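# Carry the paper-filled crate onto the yellow-taped spot

## Task

Get the crate onto the area outlined in yellow tape so that it sits upright, lies completely within the tape without touching or overlapping it, and still holds every piece of paper. The robot must not tip over or end up leaning, and the crate has to stay there on its own once the robot lets go.

## Robot and tools

Robot: a Hello Robot Stretch 4 with one arm. It has an omni-wheel base, a mast carrying a lift, a telescoping arm that reaches forward, a three-joint wrist (yaw, pitch, roll) and a two-finger gripper. The base rim is within 0.23 m of the base origin, and the robot stands about 1.6 m tall. A loose object may occasionally get a brief outside shove.

Frames: the base frame sits on the floor under the base centre, with x ahead, y to the left and z up. hand_pose is reported in this frame and marks a point between the open fingertips; its printed value can be slightly wrong. The odometry frame is where the base frame was when the scene began.

execute_actions(actions, cameras): actions holds zero or one action. An empty list only reports state and pictures. One action may contain base, joints or both, plus optional pace and contact_limits. Alternatively it contains only end_of_arm. All motions in an action start together and may finish at different times.
- base takes exactly one key, and each is a relative offset from where the base last measured itself. translate_m is a straight drive in metres, forward positive, -2 to 2. strafe_m is a sideways move in metres, left positive, -2 to 2. rotate_rad is a turn in place in radians, counter-clockwise (left) positive, -3.2 to 3.2.
- joints is a set of absolute targets keyed by name, not offsets. lift_m runs 0 to 1.2 m. arm_m runs 0 to 0.55 m of extension. wrist_yaw_rad runs -1.134 to 4.276: 0 points ahead, positive turns left, 3.14 is folded back, and above 3.4 the arm may get in the way. wrist_pitch_rad runs -1.117 to 4.259: 0 is level and 1.57 points down. wrist_roll_rad runs -1.117 to 4.259: at 0 the fingers are level, and positive rolls clockwise as seen from behind. gripper_m is the fingertip gap in metres, -0.038 to 0.141, and values below 0 press the tips together. A target outside its range is clipped to the range end and still executed. Any other bad value or unknown key rejects the whole call.
- pace is "slow", "default", "fast" or "max". The base reaches 0.1, 0.3, 0.4 or 0.6 m/s and 1, 2, 3 or 4 rad/s respectively. With the lift above 0.2 m these speeds are reduced further.
- contact_limits supports only arm_m, from 0 (gentlest) to 0.75 (firmest); the default is 0.5.
- {"end_of_arm": "enable_torque"} brings back wrist or gripper motors that have switched off.
- cameras is a list drawn from head_camera, head_left_camera, head_right_camera, wrist_camera and all. Omitting it or passing null gives every camera, and [] gives none.
A joint or the base left out of an action may still be pushing toward its earlier target. When a call reports a stop, the remaining calls in that reply do not run.

wait(seconds): 0 to 10 s with no new command, then the same report. zoom_image(camera, region[x0,y0,x1,y1]): shows a pixel region of at most 504x504 from that camera's latest image, with (0,0) at the top left. read_manual: licence text only. finished_scene(scene): ends the current scene permanently and reports whether it succeeded. Call it only once the crate rests correctly on its own.

Result lines: joint_positions gives the current joint values. base_status and joint_status tell how each motion ended. done: for the base, the wheels turned the commanded amount even if they slipped. off_target: it stopped short and may keep pushing. contact_stop_at_<key>: it hit something, and that part holds or goes slack. limit_stop_at_<name>: a built-in limit stopped it, including own_body and tilt. torque_fault: a wrist or gripper motor went limp. on_its_own lists effects you did not command, and its "held at" value is a target, not a position. lidar_m gives 12 ranges in metres for 30-degree sectors, counter-clockwise from straight ahead (4th is left, 7th behind, 10th right). A "-" there means nothing was seen or the object is nearer than 0.25 m. The lidar sees from about 0.15 m up to robot height and misses clear or thin objects. wrist_depth_mm is a 7x7 grid of depths in mm (100 to 2000, "-" for invalid). base_odometry comes from wheel counts. If turned_by_wheels and turned_by_imu differ by more than about 0.1 rad, the base slipped or struck something. base_tilt is in degrees, with forward and right positive. motor_effort is a percentage, with the peak over the last action shown in brackets. Wheel effort is positive for a right turn. Effort at rest that falls outside its normal range suggests a load or a push.

Gripping: command a gap smaller than the object's width. Squeezing harder pulls the object toward the wrist. Neither the gap reading nor "done" proves you are holding something, though a firm squeeze shows up in the gripper's effort. If the tips get stuck on a surface, raise the lift. To unfold at the start, send lift_m 0.4 with wrist_yaw_rad 0.

Things to avoid: driving or turning with more than 1 kg held and arm_m above 0.2, especially at fast paces. Steady hard pushes or pulls with the gripper high. Pressing the gripper into things, which causes torque faults. Tilt above 6 degrees, which leaves everything slack. Dropping, slamming or spilling the crate's paper. Faster robot motion is better for the result, but safety comes first.

Cameras: the head cameras are fixed on the head, and the wrist camera moves with the gripper. Their calibration may be slightly off.

Each tool is called after "Request:" by a JSON object that holds its "name" and its "arguments".

## Session

Request:
{"name": "execute_actions", "arguments": {"actions": []}}

Scene clock: 0.00 s.
base_odometry: x=+0.000 y=+0.000 heading=+0.000 (m, m, rad; odometry frame)
turned_by_wheels: +0.000 (rad since the last result)
turned_by_imu: +0.000 (rad since the last result)
base_tilt: forward=-0.8 right=+0.1 (deg)
lidar_m: 2.89 2.79 2.10 2.10 1.99 1.36 0.99 0.93 0.99 1.34 2.07 2.12
base_status: not commanded
joint_positions: lift_m=+0.226 arm_m=+0.003 wrist_yaw_rad=+3.115 wrist_pitch_rad=+0.018 wrist_roll_rad=+0.010 gripper_m=+0.057
joint_status: not commanded
motor_effort: lift_m=+19 arm_m=+0 wrist_yaw_rad=+0 wrist_pitch_rad=-2 wrist_roll_rad=-2 gripper_m=-3 wheel_0=+0 wheel_1=+0 wheel_2=+0 (%)
hand_pose: x=-0.1126 y=+0.0952 z=+0.3987 quat_wxyz=(+0.014, -0.009, +0.005, +1.000) (m; base frame)
wrist_depth_mm: - 136 1160 1336 1576 1983 - / - 136 1160 1336 1576 1983 - / - 129 217 1336 1618 1921 - / 112 134 281 1336 1576 1983 - / 878 991 1160 1336 1618 1921 - / 904 1008 211 1281 1537 1808 1983 / 891 946 1042 1078 189 1229 1205
pictures: head_camera, head_left_camera, head_right_camera, wrist_camera
Images, in order (width x height): head_camera 420x560, head_left_camera 420x672, head_right_camera 420x672, wrist_camera 616x392.

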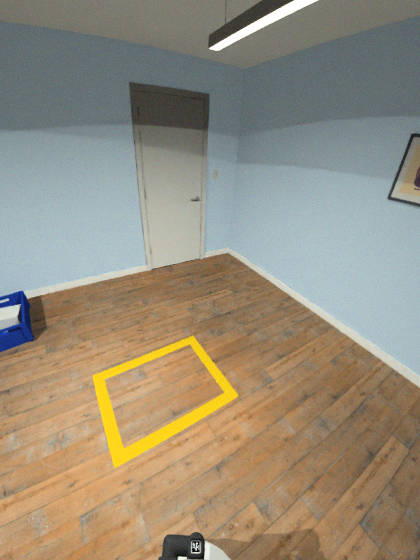

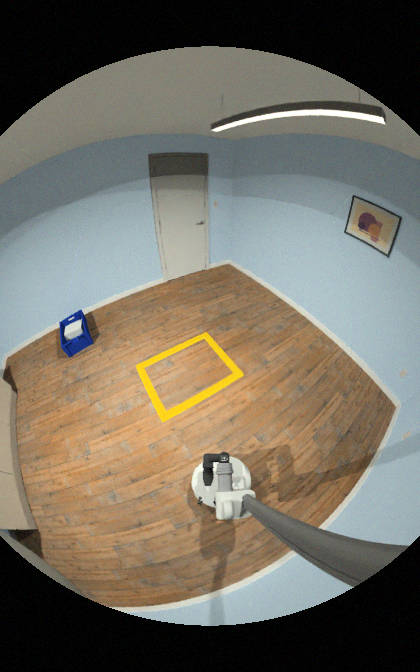

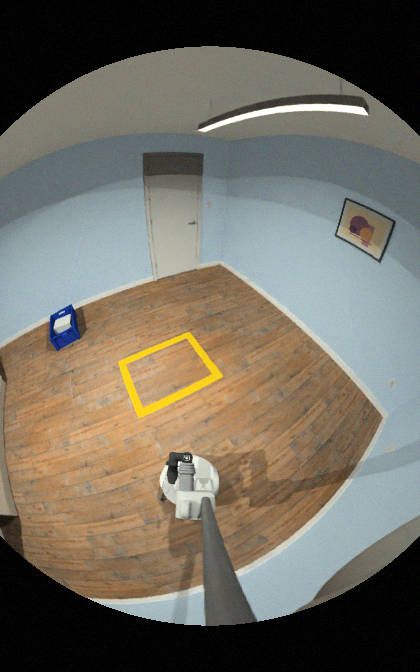

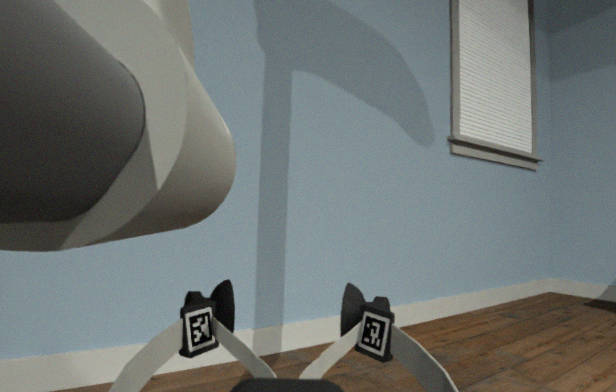

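Request:
{"name": "execute_actions", "arguments": {"actions": [{"base":{"rotate_rad":0.557},"joints":{"lift_m":0.4,"wrist_yaw_rad":0,"gripper_m":0.1}}], "cameras": []}}

Request:
{"name": "execute_actions", "arguments": {"actions": [{"base":{"translate_m":1.25},"joints":{"lift_m":0.5,"wrist_pitch_rad":1.57,"wrist_roll_rad":1.57},"pace":"fast"}], "cameras": []}}

Request:
{"name": "execute_actions", "arguments": {"actions": [{"base":{"strafe_m":0.84},"pace":"fast"}]}}

Scene clock: 3.60 s.
base_odometry: x=+0.000 y=+0.000 heading=+0.557 (m, m, rad; odometry frame)
turned_by_wheels: +0.557 (rad since the last result)
turned_by_imu: +0.548 (rad since the last result)
base_tilt: forward=-0.8 right=+0.0 (deg)
lidar_m: 2.32 2.09 2.07 2.00 1.31 0.99 0.94 0.98 1.42 2.06 2.18 2.86
base_status: done
joint_positions: lift_m=+0.400 arm_m=+0.003 wrist_yaw_rad=+0.000 wrist_pitch_rad=+0.018 wrist_roll_rad=+0.010 gripper_m=+0.100
joint_status: all done
motor_effort: lift_m=+21(23) arm_m=+0(0) wrist_yaw_rad=-1(6) wrist_pitch_rad=-4(4) wrist_roll_rad=+0(2) gripper_m=-4(5) wheel_0=+0(7) wheel_1=+0(8) wheel_2=+0(6) (%)
hand_pose: x=+0.4619 y=-0.0873 z=+0.5727 quat_wxyz=(+1.000, +0.005, +0.009, +0.000) (m; base frame)
wrist_depth_mm: - - - - - - - / - - - - - - - / - - - - - - - / - - - - - - - / - - - - - - - / 1756 1708 - - - - - / 1464 1397 1397 1464 1499 1618 1618
pictures: none
No camera images: the call's "cameras" was empty. Leave "cameras" out to get every camera's image.

Scene clock: 8.10 s.
base_odometry: x=+1.061 y=+0.661 heading=+0.557 (m, m, rad; odometry frame)
turned_by_wheels: +0.000 (rad since the last result)
turned_by_imu: -0.002 (rad since the last result)
base_tilt: forward=-0.8 right=+0.1 (deg)
lidar_m: 1.54 0.95 1.05 1.99 2.09 2.28 2.20 2.31 2.17 2.10 2.11 1.61
base_status: done
joint_positions: lift_m=+0.500 arm_m=+0.003 wrist_yaw_rad=+0.000 wrist_pitch_rad=+1.570 wrist_roll_rad=+1.570 gripper_m=+0.100
joint_status: all done
motor_effort: lift_m=+21(23) arm_m=+0(0) wrist_yaw_rad=+1(2) wrist_pitch_rad=+2(4) wrist_roll_rad=+0(5) gripper_m=-5(5) wheel_0=-1(7) wheel_1=-1(6) wheel_2=-1(13) (%)
hand_pose: x=+0.1737 y=-0.0874 z=+0.3896 quat_wxyz=(+0.501, +0.500, +0.500, -0.499) (m; base frame)
wrist_depth_mm: 615 615 621 627 634 634 640 / 603 615 615 621 621 627 634 / 603 609 615 615 621 627 627 / 597 603 615 615 407 410 634 / 591 597 609 397 399 402 359 / 591 591 603 397 394 399 404 / 591 591 597 392 394 399 402
pictures: none
No camera images: the call's "cameras" was empty. Leave "cameras" out to get every camera's image.

Scene clock: 11.43 s.
base_odometry: x=+0.617 y=+1.374 heading=+0.557 (m, m, rad; odometry frame)
turned_by_wheels: +0.000 (rad since the last result)
turned_by_imu: +0.000 (rad since the last result)
base_tilt: forward=-0.8 right=-0.1 (deg)
lidar_m: 0.72 1.62 1.18 1.13 1.20 2.22 2.17 2.27 3.03 2.95 2.16 0.79
base_status: done
joint_positions: lift_m=+0.500 arm_m=+0.003 wrist_yaw_rad=+0.000 wrist_pitch_rad=+1.570 wrist_roll_rad=+1.570 gripper_m=+0.100
joint_status: not commanded
motor_effort: lift_m=+20(21) arm_m=+0(0) wrist_yaw_rad=+0(0) wrist_pitch_rad=+3(4) wrist_roll_rad=-1(1) gripper_m=-2(2) wheel_0=+0(9) wheel_1=+1(9) wheel_2=-1(0) (%)
hand_pose: x=+0.1737 y=-0.0874 z=+0.3896 quat_wxyz=(+0.501, +0.500, +0.500, -0.499) (m; base frame)
wrist_depth_mm: 609 615 621 627 627 634 640 / 609 609 621 621 627 627 634 / 603 609 609 615 621 627 634 / 597 603 609 609 407 407 627 / 597 597 603 399 399 399 359 / 591 591 603 394 397 402 402 / 591 591 597 392 392 399 402
pictures: head_camera, head_left_camera, head_right_camera, wrist_camera
camera_calibration (this result's frames):
wrist_camera: T_world_to_cam=[[-0.998615, -0.0368472, 0.0375479, 0.145092], [-0.0382392, 0.998581, -0.0370532, 0.173711], [-0.0361293, -0.0384376, -0.998608, 0.617068], [0, 0, 0, 1]] pos_world=[0.173828, -0.144399, 0.617198]
Images, in order (width x height): head_camera 420x560, head_left_camera 420x672, head_right_camera 420x672, wrist_camera 616x392.

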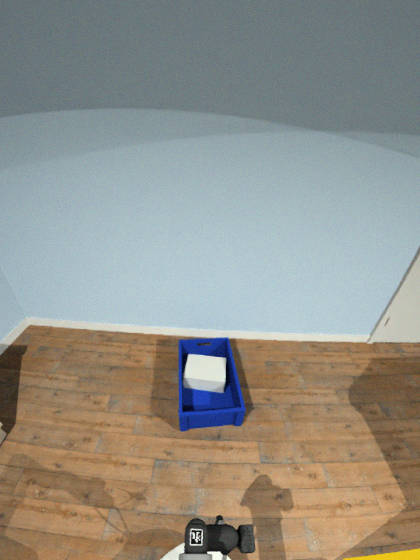

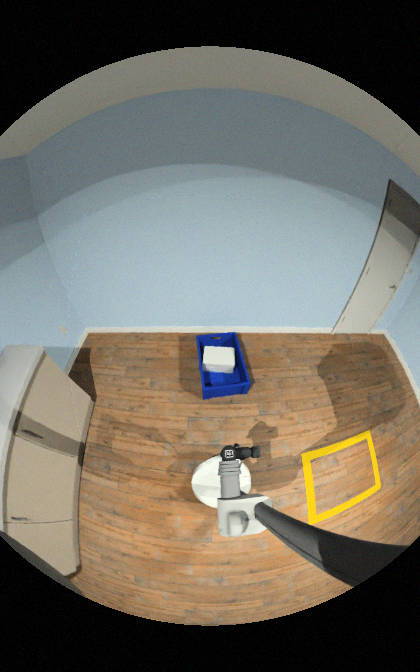

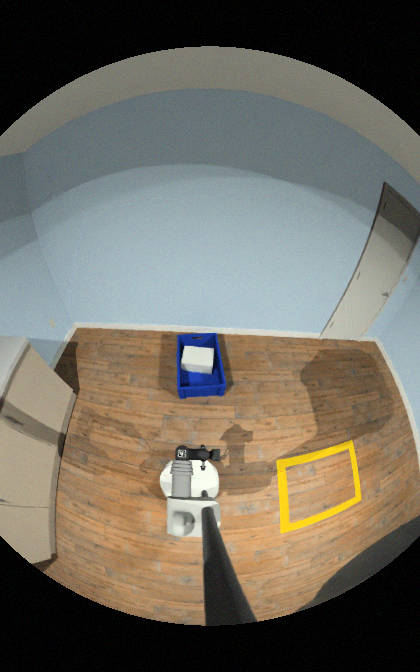

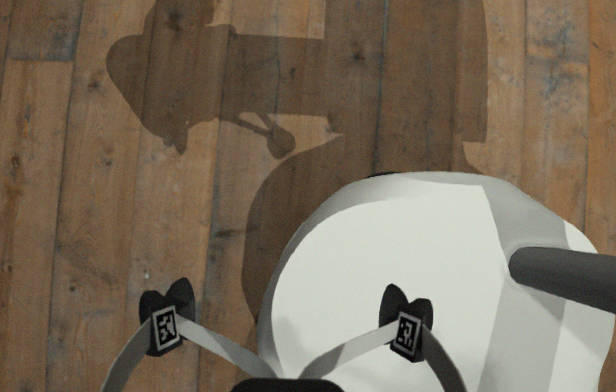

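Request:
{"name": "execute_actions", "arguments": {"actions": [{"base":{"strafe_m":0.065},"joints":{"arm_m":0.3,"gripper_m":0.14}}], "cameras": []}}

Request:
{"name": "execute_actions", "arguments": {"actions": [{"base":{"translate_m":0.26},"joints":{"lift_m":0.42}}]}}

Scene clock: 14.20 s.
base_odometry: x=+0.583 y=+1.429 heading=+0.557 (m, m, rad; odometry frame)
turned_by_wheels: +0.000 (rad since the last result)
turned_by_imu: -0.001 (rad since the last result)
base_tilt: forward=-0.8 right=-0.1 (deg)
lidar_m: 0.72 1.61 1.12 1.06 1.13 1.57 2.17 2.30 3.11 3.02 2.18 0.79
base_status: done
joint_positions: lift_m=+0.500 arm_m=+0.299 wrist_yaw_rad=+0.000 wrist_pitch_rad=+1.570 wrist_roll_rad=+1.570 gripper_m=+0.140
joint_status: all done
motor_effort: lift_m=+20(20) arm_m=+8(8) wrist_yaw_rad=+0(0) wrist_pitch_rad=+4(3) wrist_roll_rad=+0(0) gripper_m=-2(5) wheel_0=+2(7) wheel_1=-2(3) wheel_2=-1(4) (%)
hand_pose: x=+0.4699 y=-0.0874 z=+0.3896 quat_wxyz=(+0.501, +0.500, +0.500, -0.499) (m; base frame)
wrist_depth_mm: 535 615 615 621 627 634 640 / 462 609 615 615 627 627 634 / 462 603 615 615 621 627 627 / 473 603 603 615 615 627 621 / 452 597 609 609 615 585 433 / 442 203 603 609 609 462 404 / 407 591 597 165 609 445 402
pictures: none
No camera images: the call's "cameras" was empty. Leave "cameras" out to get every camera's image.

Scene clock: 16.53 s.
base_odometry: x=+0.804 y=+1.567 heading=+0.557 (m, m, rad; odometry frame)
turned_by_wheels: +0.000 (rad since the last result)
turned_by_imu: -0.001 (rad since the last result)
base_tilt: forward=-0.8 right=+0.0 (deg)
lidar_m: 0.47 1.38 1.13 1.08 1.13 1.56 2.44 2.59 3.10 3.03 1.83 0.51
base_status: done
joint_positions: lift_m=+0.420 arm_m=+0.299 wrist_yaw_rad=+0.000 wrist_pitch_rad=+1.570 wrist_roll_rad=+1.570 gripper_m=+0.140
joint_status: all done
motor_effort: lift_m=+17(22) arm_m=+8(7) wrist_yaw_rad=-1(1) wrist_pitch_rad=+2(4) wrist_roll_rad=-1(1) gripper_m=+1(1) wheel_0=+1(5) wheel_1=-1(8) wheel_2=+0(9) (%)
hand_pose: x=+0.4699 y=-0.0874 z=+0.3099 quat_wxyz=(+0.501, +0.500, +0.500, -0.499) (m; base frame)
wrist_depth_mm: 340 355 353 539 549 549 559 / 466 492 477 535 544 549 554 / 413 521 525 535 539 544 549 / 415 517 525 530 539 544 544 / 442 517 521 530 535 535 427 / 455 204 521 525 530 480 382 / 439 439 433 165 525 436 364
pictures: head_camera, head_left_camera, head_right_camera, wrist_camera
camera_calibration (this result's frames):
wrist_camera: T_world_to_cam=[[-0.998604, -0.0369627, 0.0377217, 0.443761], [-0.0383611, 0.998577, -0.0370464, 0.182135], [-0.0362986, -0.0384418, -0.998601, 0.548213], [0, 0, 0, 1]] pos_world=[0.470028, -0.144399, 0.537455]
Images, in order (width x height): head_camera 420x560, head_left_camera 420x672, head_right_camera 420x672, wrist_camera 616x392.

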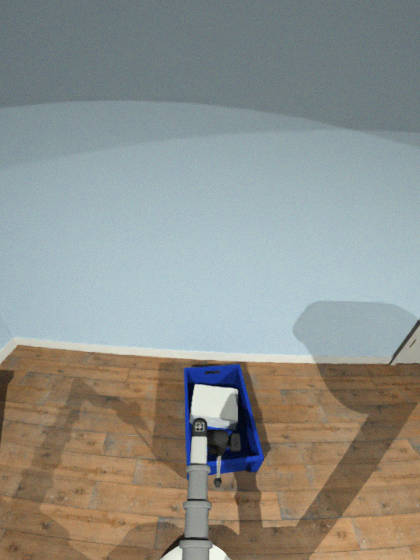

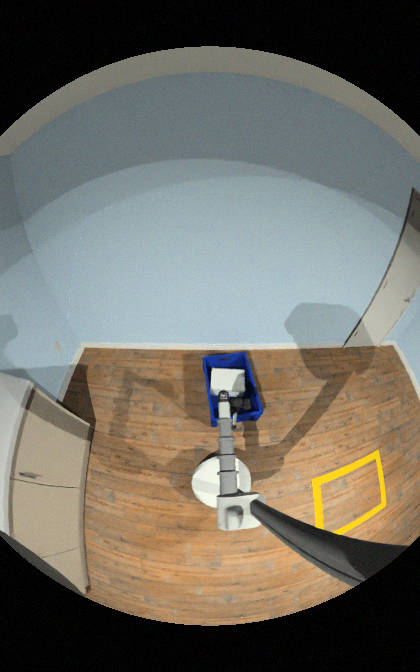

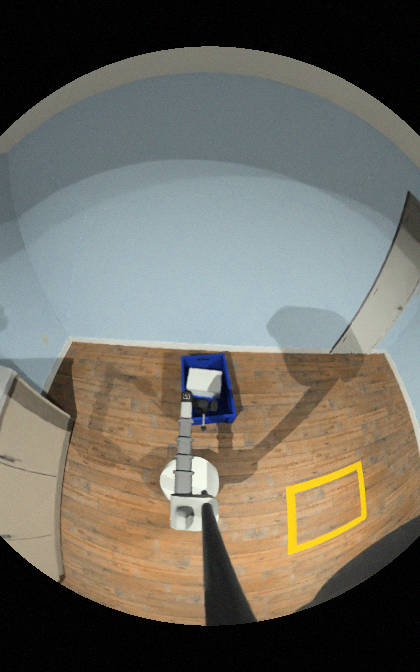

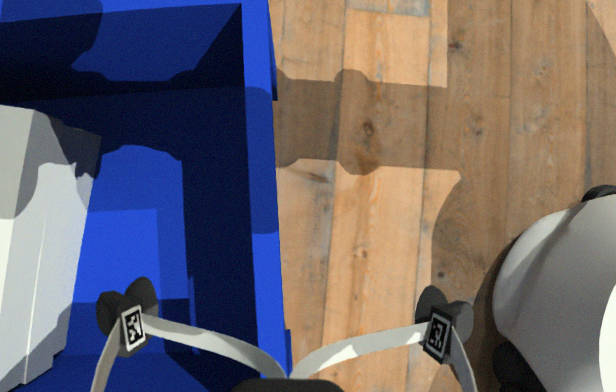

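Request:
{"name": "execute_actions", "arguments": {"actions": [{"joints":{"lift_m":0.27,"arm_m":0.325}}], "cameras": []}}

Request:
{"name": "execute_actions", "arguments": {"actions": [{"joints":{"gripper_m":-0.025}}], "cameras": ["wrist_camera"]}}

Request:
{"name": "execute_actions", "arguments": {"actions": [{"base":{"translate_m":-0.4},"pace":"slow"}]}}

Scene clock: 18.73 s.
base_odometry: x=+0.804 y=+1.567 heading=+0.557 (m, m, rad; odometry frame)
turned_by_wheels: +0.000 (rad since the last result)
turned_by_imu: -0.001 (rad since the last result)
base_tilt: forward=-0.8 right=+0.0 (deg)
lidar_m: 0.46 1.38 1.14 1.07 1.12 1.55 2.42 2.58 3.08 3.03 1.82 0.52
base_status: not commanded
joint_positions: lift_m=+0.270 arm_m=+0.324 wrist_yaw_rad=+0.000 wrist_pitch_rad=+1.570 wrist_roll_rad=+1.570 gripper_m=+0.140
joint_status: all done
motor_effort: lift_m=+16(15) arm_m=+8(8) wrist_yaw_rad=+1(0) wrist_pitch_rad=+3(3) wrist_roll_rad=+0(0) gripper_m=-3(4) wheel_0=+1(1) wheel_1=-1(1) wheel_2=+0(0) (%)
hand_pose: x=+0.4948 y=-0.0874 z=+0.1599 quat_wxyz=(+0.501, +0.500, +0.500, -0.499) (m; base frame)
wrist_depth_mm: 334 347 364 164 394 394 397 / 375 377 379 163 389 394 397 / 373 375 379 162 389 392 394 / 370 375 377 161 387 389 392 / 368 370 375 161 384 387 389 / 366 204 373 160 382 384 387 / 364 366 368 159 377 382 384
pictures: none
No camera images: the call's "cameras" was empty. Leave "cameras" out to get every camera's image.

Scene clock: 21.27 s.
base_odometry: x=+0.804 y=+1.567 heading=+0.557 (m, m, rad; odometry frame)
turned_by_wheels: +0.000 (rad since the last result)
turned_by_imu: -0.001 (rad since the last result)
base_tilt: forward=-0.6 right=+0.0 (deg)
lidar_m: 0.47 1.35 1.12 1.07 1.14 1.56 2.44 2.58 3.12 3.02 1.80 0.52
base_status: not commanded
joint_positions: lift_m=+0.270 arm_m=+0.324 wrist_yaw_rad=+0.001 wrist_pitch_rad=+1.568 wrist_roll_rad=+1.570 gripper_m=-0.024
joint_status: all done
motor_effort: lift_m=+22(22) arm_m=+7(7) wrist_yaw_rad=-3(3) wrist_pitch_rad=+8(7) wrist_roll_rad=-1(0) gripper_m=-20(21) wheel_0=+1(1) wheel_1=-1(1) wheel_2=-1(1) (%)
hand_pose: x=+0.4955 y=-0.0874 z=+0.1594 quat_wxyz=(+0.501, +0.500, +0.500, -0.499) (m; base frame)
wrist_depth_mm: 334 347 364 161 387 392 397 / 370 373 375 160 387 389 394 / 368 370 375 159 382 387 392 / 366 368 370 158 382 387 389 / 366 368 370 158 382 384 384 / 362 366 368 157 377 384 384 / 359 256 178 156 169 379 384
pictures: wrist_camera
camera_calibration (this result's frames):
wrist_camera: T_world_to_cam=[[-0.998647, -0.037568, 0.0359438, 0.475217], [-0.0389003, 0.998554, -0.0371144, 0.177819], [-0.0344975, -0.0384624, -0.998664, 0.398034], [0, 0, 0, 1]] pos_world=[0.495223, -0.144399, 0.387021]
Images, in order (width x height): wrist_camera 616x392.

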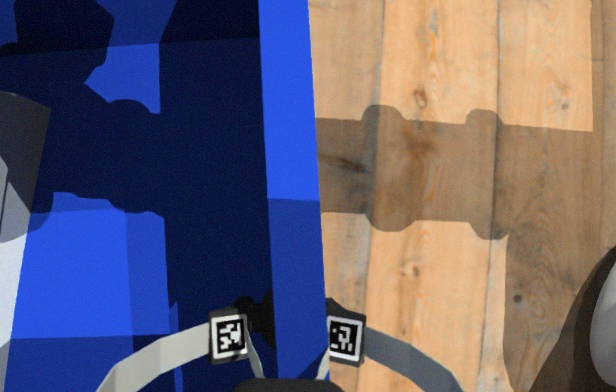

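Scene clock: 26.57 s.
base_odometry: x=+0.464 y=+1.355 heading=+0.557 (m, m, rad; odometry frame)
turned_by_wheels: +0.000 (rad since the last result)
turned_by_imu: +0.000 (rad since the last result)
base_tilt: forward=-0.7 right=+0.1 (deg)
lidar_m: 0.48 1.79 1.12 1.07 1.12 2.11 2.03 2.16 3.00 3.01 2.35 0.53
base_status: done
joint_positions: lift_m=+0.269 arm_m=+0.325 wrist_yaw_rad=+0.007 wrist_pitch_rad=+1.552 wrist_roll_rad=+1.570 gripper_m=-0.024
joint_status: not commanded
on_its_own: wrist_yaw_rad is at rest, and its effort (-20) is outside its rest range (-13 to +13); wrist_pitch_rad is at rest, and its effort (+54) is outside its rest range (-23 to +23)
motor_effort: lift_m=+25(25) arm_m=+1(7) wrist_yaw_rad=-20(24) wrist_pitch_rad=+54(67) wrist_roll_rad=-1(0) gripper_m=-19(20) wheel_0=-2(7) wheel_1=-2(6) wheel_2=+8(12) (%)
hand_pose: x=+0.5017 y=-0.0874 z=+0.1593 quat_wxyz=(+0.507, +0.503, +0.497, -0.493) (m; base frame)
wrist_depth_mm: 327 343 329 387 387 389 389 / 377 377 379 384 384 387 389 / 375 375 377 379 384 384 387 / 373 375 373 382 384 384 387 / 373 373 373 379 379 379 382 / 370 370 196 181 377 379 379 / 366 154 171 158 164 377 375
pictures: head_camera, head_left_camera, head_right_camera, wrist_camera
camera_calibration (this result's frames):
wrist_camera: T_world_to_cam=[[-0.998846, -0.0437379, 0.0198158, 0.483625], [-0.0444622, 0.998299, -0.0377219, 0.180881], [-0.0181322, -0.0385594, -0.999092, 0.38993], [0, 0, 0, 1]] pos_world=[0.49818, -0.144385, 0.386816]
Images, in order (width x height): head_camera 420x560, head_left_camera 420x672, head_right_camera 420x672, wrist_camera 616x392.

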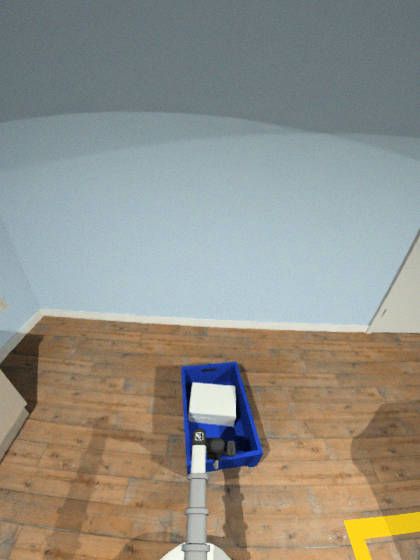

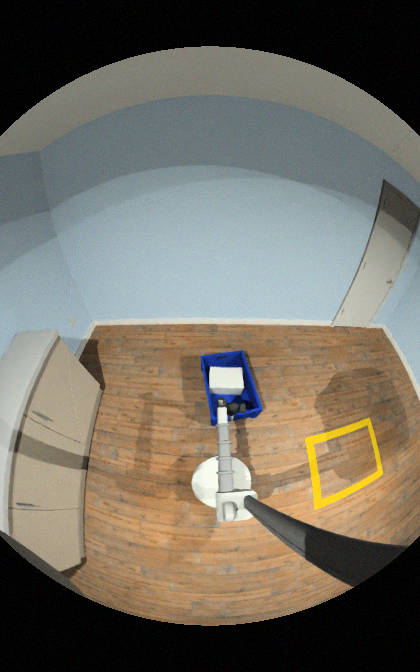

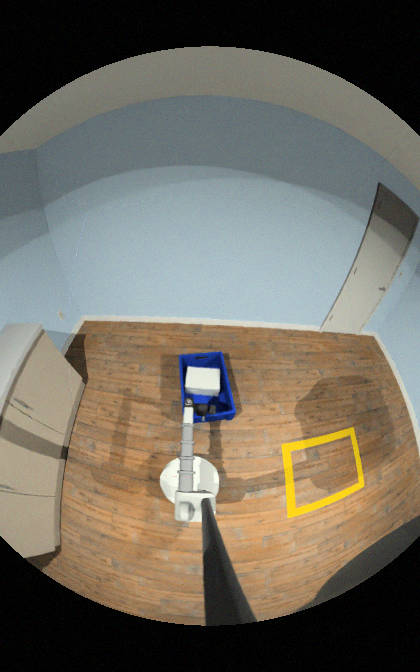

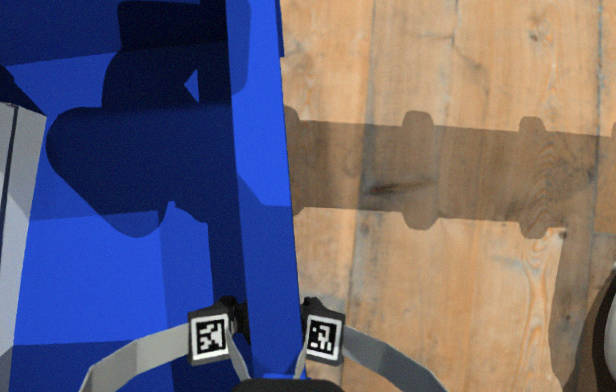

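Request:
{"name": "execute_actions", "arguments": {"actions": [{"base":{"translate_m":-0.63},"pace":"slow"}], "cameras": []}}

Request:
{"name": "execute_actions", "arguments": {"actions": [{"base":{"strafe_m":-0.12},"joints":{"wrist_roll_rad":1.3},"pace":"slow"}], "cameras": ["head_camera","wrist_camera"]}}

Scene clock: 34.87 s.
base_odometry: x=-0.070 y=+1.022 heading=+0.557 (m, m, rad; odometry frame)
turned_by_wheels: +0.000 (rad since the last result)
turned_by_imu: +0.001 (rad since the last result)
base_tilt: forward=-0.9 right=+0.2 (deg)
lidar_m: 0.46 1.56 1.13 1.07 1.13 1.44 1.41 1.49 2.10 2.98 3.16 0.52
base_status: done
joint_positions: lift_m=+0.269 arm_m=+0.325 wrist_yaw_rad=+0.007 wrist_pitch_rad=+1.552 wrist_roll_rad=+1.570 gripper_m=-0.024
joint_status: not commanded
on_its_own: wrist_yaw_rad is at rest, and its effort (-22) is outside its rest range (-13 to +13); wrist_pitch_rad is at rest, and its effort (+55) is outside its rest range (-23 to +23)
motor_effort: lift_m=+25(25) arm_m=+2(1) wrist_yaw_rad=-22(25) wrist_pitch_rad=+55(65) wrist_roll_rad=+0(2) gripper_m=-22(22) wheel_0=-3(7) wheel_1=-1(6) wheel_2=+7(13) (%)
hand_pose: x=+0.5018 y=-0.0874 z=+0.1593 quat_wxyz=(+0.507, +0.503, +0.497, -0.493) (m; base frame)
wrist_depth_mm: 320 340 327 387 389 389 392 / 377 379 379 384 384 387 389 / 377 375 377 382 382 384 387 / 373 375 373 379 382 384 384 / 370 373 370 379 379 382 379 / 368 370 196 180 377 377 379 / 368 154 173 158 160 377 377
pictures: none
No camera images: the call's "cameras" was empty. Leave "cameras" out to get every camera's image.

Scene clock: 37.20 s.
base_odometry: x=-0.007 y=+0.921 heading=+0.558 (m, m, rad; odometry frame)
turned_by_wheels: +0.001 (rad since the last result)
turned_by_imu: +0.001 (rad since the last result)
base_tilt: forward=-0.7 right=+0.1 (deg)
lidar_m: 0.43 0.91 1.25 1.19 1.27 1.47 1.38 1.48 2.07 2.86 3.04 0.55
base_status: done
joint_positions: lift_m=+0.270 arm_m=+0.325 wrist_yaw_rad=+0.002 wrist_pitch_rad=+1.566 wrist_roll_rad=+1.299 gripper_m=-0.025
joint_status: all done
motor_effort: lift_m=+22(25) arm_m=+1(1) wrist_yaw_rad=-7(23) wrist_pitch_rad=+14(57) wrist_roll_rad=+1(8) gripper_m=-18(22) wheel_0=+8(10) wheel_1=+3(9) wheel_2=+5(7) (%)
hand_pose: x=+0.4973 y=-0.0874 z=+0.1595 quat_wxyz=(+0.565, +0.428, +0.562, -0.426) (m; base frame)
wrist_depth_mm: 320 338 340 387 392 392 397 / 375 379 377 384 389 392 394 / 373 375 377 382 387 389 392 / 373 373 375 382 387 389 387 / 370 373 375 379 382 384 387 / 368 370 370 160 379 382 384 / 366 156 179 158 167 379 382
pictures: head_camera, wrist_camera
camera_calibration (this result's frames):
wrist_camera: T_world_to_cam=[[-0.9518, -0.304817, 0.0341205, 0.430653], [-0.306019, 0.951248, -0.0384749, 0.306798], [-0.0207293, -0.047062, -0.998677, 0.390571], [0, 0, 0, 1]] pos_world=[0.511878, -0.14219, 0.387164]
Images, in order (width x height): head_camera 420x560, wrist_camera 616x392.

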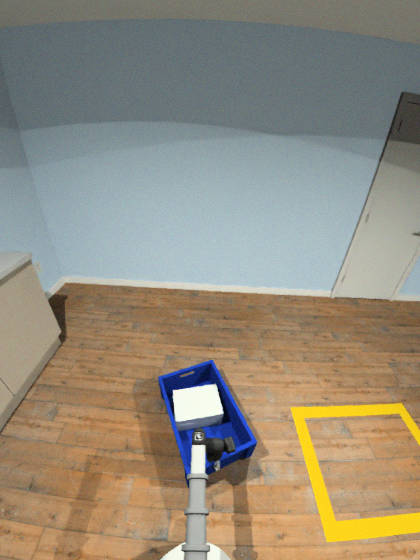

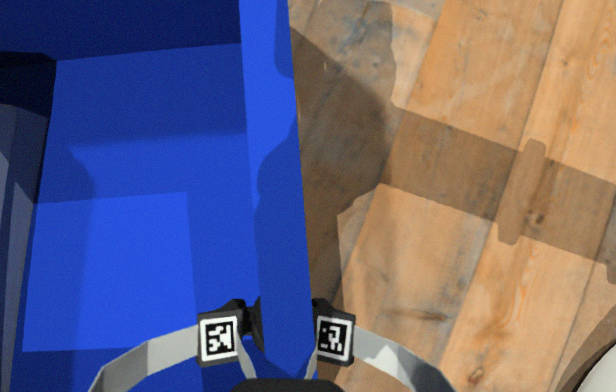

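Works well.

Request:
{"name": "execute_actions", "arguments": {"actions": [{"base":{"strafe_m":-0.15},"joints":{"wrist_roll_rad":0.9},"pace":"slow"}], "cameras": []}}

Request:
{"name": "execute_actions", "arguments": {"actions": [{"base":{"strafe_m":-0.2},"joints":{"wrist_roll_rad":0.55},"pace":"slow"}], "cameras": ["head_camera"]}}

Request:
{"name": "execute_actions", "arguments": {"actions": [{"base":{"strafe_m":-0.3},"joints":{"wrist_roll_rad":0.25},"pace":"slow"}], "cameras": []}}

Request:
{"name": "execute_actions", "arguments": {"actions": [{"base":{"strafe_m":-0.4},"joints":{"wrist_roll_rad":0.05},"pace":"slow"}]}}

Scene clock: 40.47 s.
base_odometry: x=+0.073 y=+0.794 heading=+0.560 (m, m, rad; odometry frame)
turned_by_wheels: +0.002 (rad since the last result)
turned_by_imu: +0.002 (rad since the last result)
base_tilt: forward=-0.8 right=+0.1 (deg)
lidar_m: 0.41 0.58 1.40 1.35 1.43 1.46 1.41 1.47 2.09 2.72 2.87 0.58
base_status: done
joint_positions: lift_m=+0.270 arm_m=+0.325 wrist_yaw_rad=+0.003 wrist_pitch_rad=+1.563 wrist_roll_rad=+0.900 gripper_m=-0.025
joint_status: all done
motor_effort: lift_m=+21(21) arm_m=+1(1) wrist_yaw_rad=-9(8) wrist_pitch_rad=+22(22) wrist_roll_rad=+0(7) gripper_m=-18(19) wheel_0=+9(14) wheel_1=+3(0) wheel_2=+7(3) (%)
hand_pose: x=+0.4981 y=-0.0874 z=+0.1595 quat_wxyz=(+0.640, +0.308, +0.635, -0.305) (m; base frame)
wrist_depth_mm: 353 359 366 164 389 394 397 / 377 379 382 163 389 392 392 / 373 377 377 162 387 389 392 / 370 375 375 161 384 387 387 / 370 370 373 377 382 382 384 / 368 368 200 179 379 379 384 / 364 153 172 158 162 377 379
pictures: none
No camera images: the call's "cameras" was empty. Leave "cameras" out to get every camera's image.

Scene clock: 43.60 s.
base_odometry: x=+0.179 y=+0.625 heading=+0.562 (m, m, rad; odometry frame)
turned_by_wheels: +0.002 (rad since the last result)
turned_by_imu: +0.004 (rad since the last result)
base_tilt: forward=-0.7 right=+0.1 (deg)
lidar_m: 0.38 0.46 1.61 1.55 1.91 1.47 1.41 1.51 2.15 2.50 2.67 0.68
base_status: done
joint_positions: lift_m=+0.270 arm_m=+0.325 wrist_yaw_rad=+0.003 wrist_pitch_rad=+1.562 wrist_roll_rad=+0.550 gripper_m=-0.025
joint_status: all done
on_its_own: wrist_pitch_rad is at rest, and its effort (+25) is outside its rest range (-23 to +23)
motor_effort: lift_m=+21(21) arm_m=+1(1) wrist_yaw_rad=-10(8) wrist_pitch_rad=+25(36) wrist_roll_rad=-1(10) gripper_m=-12(19) wheel_0=+12(17) wheel_1=+2(1) wheel_2=+9(11) (%)
hand_pose: x=+0.4985 y=-0.0874 z=+0.1595 quat_wxyz=(+0.684, +0.192, +0.678, -0.190) (m; base frame)
wrist_depth_mm: 357 362 353 389 392 394 397 / 377 377 382 387 389 392 394 / 375 379 379 382 387 392 389 / 373 377 375 382 384 387 387 / 368 373 373 379 382 382 387 / 368 368 199 179 379 382 382 / 364 153 175 158 165 377 379
pictures: head_camera
Images, in order (width x height): head_camera 420x560.

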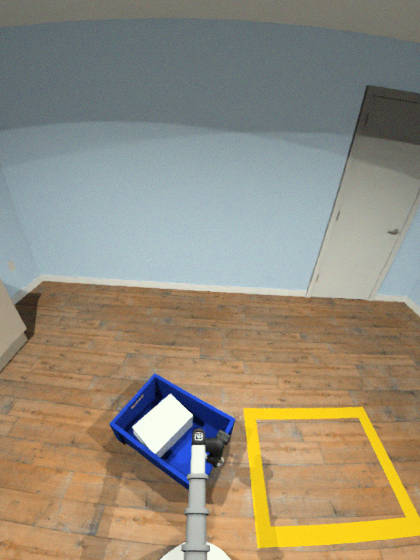

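Scene clock: 47.73 s.
base_odometry: x=+0.339 y=+0.371 heading=+0.564 (m, m, rad; odometry frame)
turned_by_wheels: +0.002 (rad since the last result)
turned_by_imu: +0.006 (rad since the last result)
base_tilt: forward=-0.8 right=-0.1 (deg)
lidar_m: 0.34 0.40 0.63 1.85 1.95 1.48 1.43 1.51 2.17 2.21 2.35 2.36
base_status: done
joint_positions: lift_m=+0.270 arm_m=+0.325 wrist_yaw_rad=+0.002 wrist_pitch_rad=+1.564 wrist_roll_rad=+0.250 gripper_m=-0.025
joint_status: all done
motor_effort: lift_m=+21(21) arm_m=+1(1) wrist_yaw_rad=-6(11) wrist_pitch_rad=+18(48) wrist_roll_rad=-2(10) gripper_m=-19(20) wheel_0=+14(18) wheel_1=+3(6) wheel_2=+10(15) (%)
hand_pose: x=+0.4977 y=-0.0874 z=+0.1595 quat_wxyz=(+0.704, +0.088, +0.699, -0.087) (m; base frame)
wrist_depth_mm: 343 355 349 392 392 399 399 / 377 379 379 387 392 394 397 / 373 377 377 384 387 389 392 / 370 373 377 382 382 387 389 / 368 370 373 379 382 384 384 / 364 366 180 188 379 382 384 / 362 154 168 170 268 377 379
pictures: none
No camera images: the call's "cameras" was empty. Leave "cameras" out to get every camera's image.

Scene clock: 52.87 s.
base_odometry: x=+0.554 y=+0.034 heading=+0.566 (m, m, rad; odometry frame)
turned_by_wheels: +0.002 (rad since the last result)
turned_by_imu: +0.009 (rad since the last result)
base_tilt: forward=-0.8 right=+0.1 (deg)
lidar_m: 0.34 0.34 0.49 2.25 1.93 1.52 1.46 1.55 1.88 1.80 1.90 2.31
base_status: done
joint_positions: lift_m=+0.270 arm_m=+0.325 wrist_yaw_rad=+0.001 wrist_pitch_rad=+1.567 wrist_roll_rad=+0.050 gripper_m=-0.025
joint_status: all done
motor_effort: lift_m=+21(21) arm_m=+1(1) wrist_yaw_rad=-3(9) wrist_pitch_rad=+10(39) wrist_roll_rad=-2(13) gripper_m=-13(18) wheel_0=+16(20) wheel_1=+4(4) wheel_2=+10(12) (%)
hand_pose: x=+0.4968 y=-0.0874 z=+0.1595 quat_wxyz=(+0.708, +0.017, +0.706, -0.017) (m; base frame)
wrist_depth_mm: 342 353 347 392 394 397 399 / 377 379 382 387 392 394 397 / 373 375 377 387 387 392 394 / 368 375 375 379 384 387 392 / 368 370 373 377 382 387 387 / 366 366 180 188 379 382 384 / 362 155 167 171 267 379 379
pictures: head_camera, head_left_camera, head_right_camera, wrist_camera
camera_calibration (this result's frames):
wrist_camera: T_world_to_cam=[[-0.0133744, -0.999163, 0.0386706, -0.0974229], [-0.999115, 0.0118112, -0.0403727, 0.56913], [0.0398821, -0.0391763, -0.998436, 0.361103], [0, 0, 0, 1]] pos_world=[0.552921, -0.0899167, 0.387283]
Images, in order (width x height): head_camera 420x560, head_left_camera 420x672, head_right_camera 420x672, wrist_camera 616x392.

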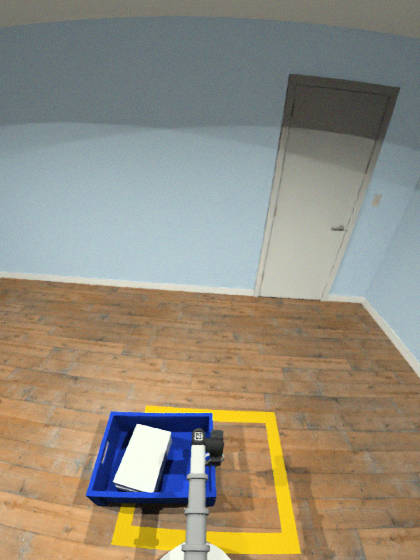

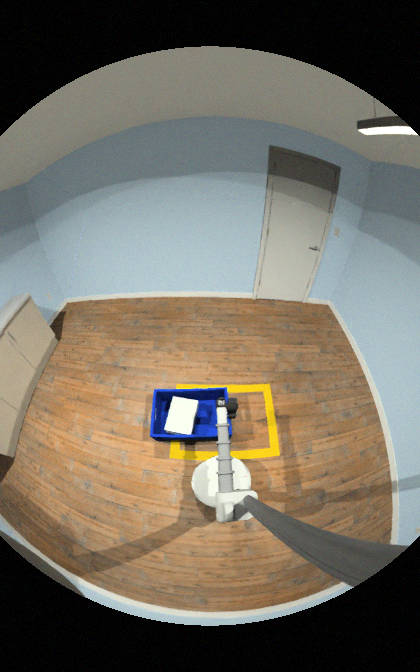

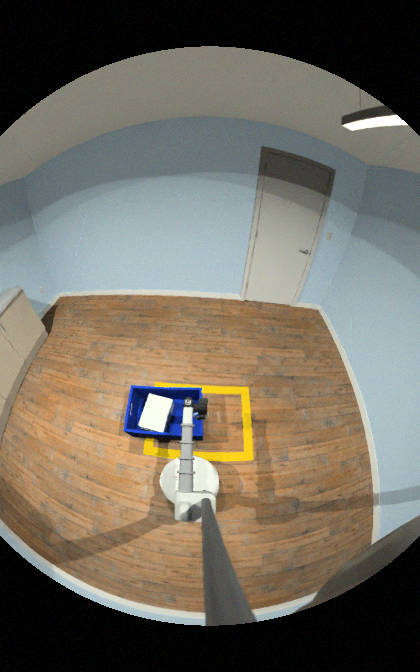

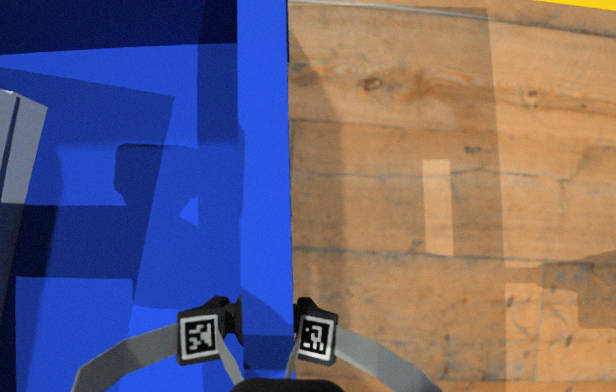

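Request:
{"name": "execute_actions", "arguments": {"actions": [{"base":{"strafe_m":-0.27},"joints":{"wrist_roll_rad":0.0,"arm_m":0.3},"pace":"slow"}], "cameras": []}}

Request:
{"name": "execute_actions", "arguments": {"actions": [{"joints":{"gripper_m":0.06}}], "cameras": []}}

Request:
{"name": "execute_actions", "arguments": {"actions": [{"joints":{"lift_m":0.7},"pace":"fast"}]}}

Scene clock: 57.90 s.
base_odometry: x=+0.699 y=-0.193 heading=+0.569 (m, m, rad; odometry frame)
turned_by_wheels: +0.002 (rad since the last result)
turned_by_imu: +0.006 (rad since the last result)
base_tilt: forward=-0.8 right=+0.0 (deg)
lidar_m: 0.31 0.34 0.44 2.52 1.98 1.52 1.47 1.57 1.59 1.54 1.67 2.29
base_status: done
joint_positions: lift_m=+0.270 arm_m=+0.301 wrist_yaw_rad=+0.001 wrist_pitch_rad=+1.568 wrist_roll_rad=+0.000 gripper_m=-0.025
joint_status: all done
motor_effort: lift_m=+21(21) arm_m=-8(9) wrist_yaw_rad=-3(8) wrist_pitch_rad=+9(28) wrist_roll_rad=-2(10) gripper_m=-19(17) wheel_0=+17(19) wheel_1=+4(4) wheel_2=+9(14) (%)
hand_pose: x=+0.4733 y=-0.0874 z=+0.1595 quat_wxyz=(+0.708, +0.000, +0.706, +0.000) (m; base frame)
wrist_depth_mm: 347 355 349 389 392 397 399 / 375 377 382 387 389 394 397 / 373 375 377 384 387 392 394 / 370 373 375 382 384 387 392 / 368 370 370 377 379 384 387 / 364 366 180 188 379 382 384 / 362 153 167 170 268 379 382
pictures: none
No camera images: the call's "cameras" was empty. Leave "cameras" out to get every camera's image.

Scene clock: 59.47 s.
base_odometry: x=+0.699 y=-0.194 heading=+0.567 (m, m, rad; odometry frame)
turned_by_wheels: -0.002 (rad since the last result)
turned_by_imu: -0.002 (rad since the last result)
base_tilt: forward=-0.9 right=+0.0 (deg)
lidar_m: 0.31 0.33 0.43 2.53 1.99 1.50 1.47 1.55 1.58 1.53 1.66 2.31
base_status: not commanded
joint_positions: lift_m=+0.270 arm_m=+0.301 wrist_yaw_rad=+0.000 wrist_pitch_rad=+1.570 wrist_roll_rad=+0.000 gripper_m=+0.060
joint_status: all done
motor_effort: lift_m=+16(21) arm_m=-7(8) wrist_yaw_rad=-2(4) wrist_pitch_rad=+2(8) wrist_roll_rad=-1(2) gripper_m=-5(16) wheel_0=+5(17) wheel_1=+1(4) wheel_2=+2(9) (%)
hand_pose: x=+0.4725 y=-0.0874 z=+0.1599 quat_wxyz=(+0.707, +0.000, +0.707, +0.000) (m; base frame)
wrist_depth_mm: 347 357 332 394 397 402 407 / 375 377 165 389 394 402 404 / 370 377 163 387 389 394 399 / 368 373 375 384 387 392 397 / 366 370 370 379 384 389 392 / 362 366 181 377 382 387 392 / 359 362 169 373 190 384 387
pictures: none
No camera images: the call's "cameras" was empty. Leave "cameras" out to get every camera's image.

Scene clock: 61.63 s.
base_odometry: x=+0.699 y=-0.194 heading=+0.567 (m, m, rad; odometry frame)
turned_by_wheels: +0.000 (rad since the last result)
turned_by_imu: -0.001 (rad since the last result)
base_tilt: forward=-0.9 right=+0.1 (deg)
lidar_m: 0.31 0.33 0.45 2.51 1.99 1.51 1.47 1.56 1.60 1.54 1.64 2.31
base_status: not commanded
joint_positions: lift_m=+0.700 arm_m=+0.301 wrist_yaw_rad=+0.000 wrist_pitch_rad=+1.570 wrist_roll_rad=+0.000 gripper_m=+0.060
joint_status: all done
motor_effort: lift_m=+21(22) arm_m=-7(7) wrist_yaw_rad=+0(1) wrist_pitch_rad=+2(2) wrist_roll_rad=-2(1) gripper_m=-6(6) wheel_0=+3(5) wheel_1=+0(1) wheel_2=+0(2) (%)
hand_pose: x=+0.4724 y=-0.0874 z=+0.5896 quat_wxyz=(+0.707, +0.000, +0.707, +0.000) (m; base frame)
wrist_depth_mm: 798 820 820 831 842 866 866 / 798 809 820 820 831 842 854 / 634 750 798 820 831 842 854 / 634 647 809 809 831 831 842 / 634 691 798 809 820 820 831 / 627 676 609 798 809 820 831 / 768 569 676 788 190 809 820
pictures: head_camera, head_left_camera, head_right_camera, wrist_camera
camera_calibration (this result's frames):
wrist_camera: T_world_to_cam=[[0.0358891, -0.998604, 0.0387503, -0.137652], [-0.998584, -0.0373577, -0.0378655, 0.556173], [0.0392603, -0.0373364, -0.998531, 0.791951], [0, 0, 0, 1]] pos_world=[0.529233, -0.0871137, 0.817182]
Images, in order (width x height): head_camera 420x560, head_left_camera 420x672, head_right_camera 420x672, wrist_camera 616x392.

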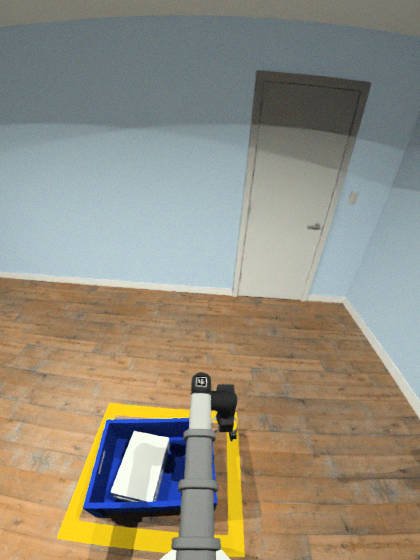

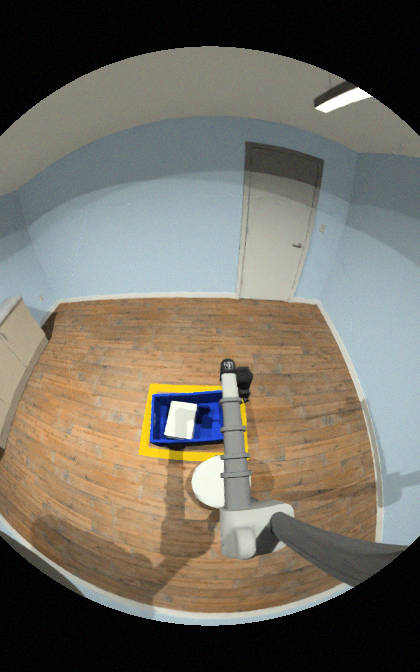

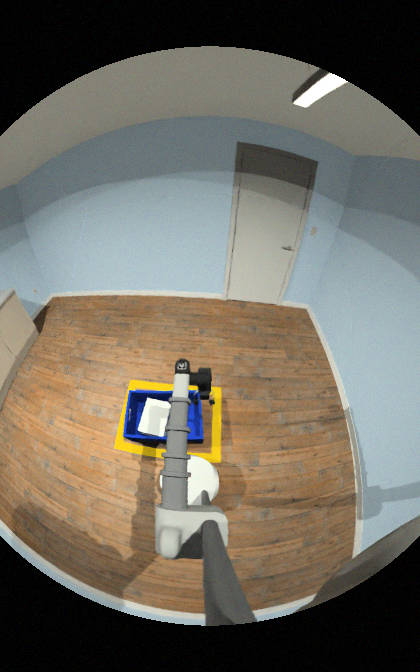

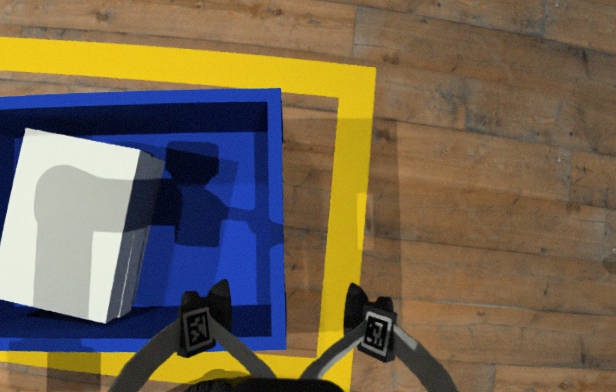

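Request:
{"name": "finished_scene", "arguments": {"scene": 1}}

The scene is finished: the task was done.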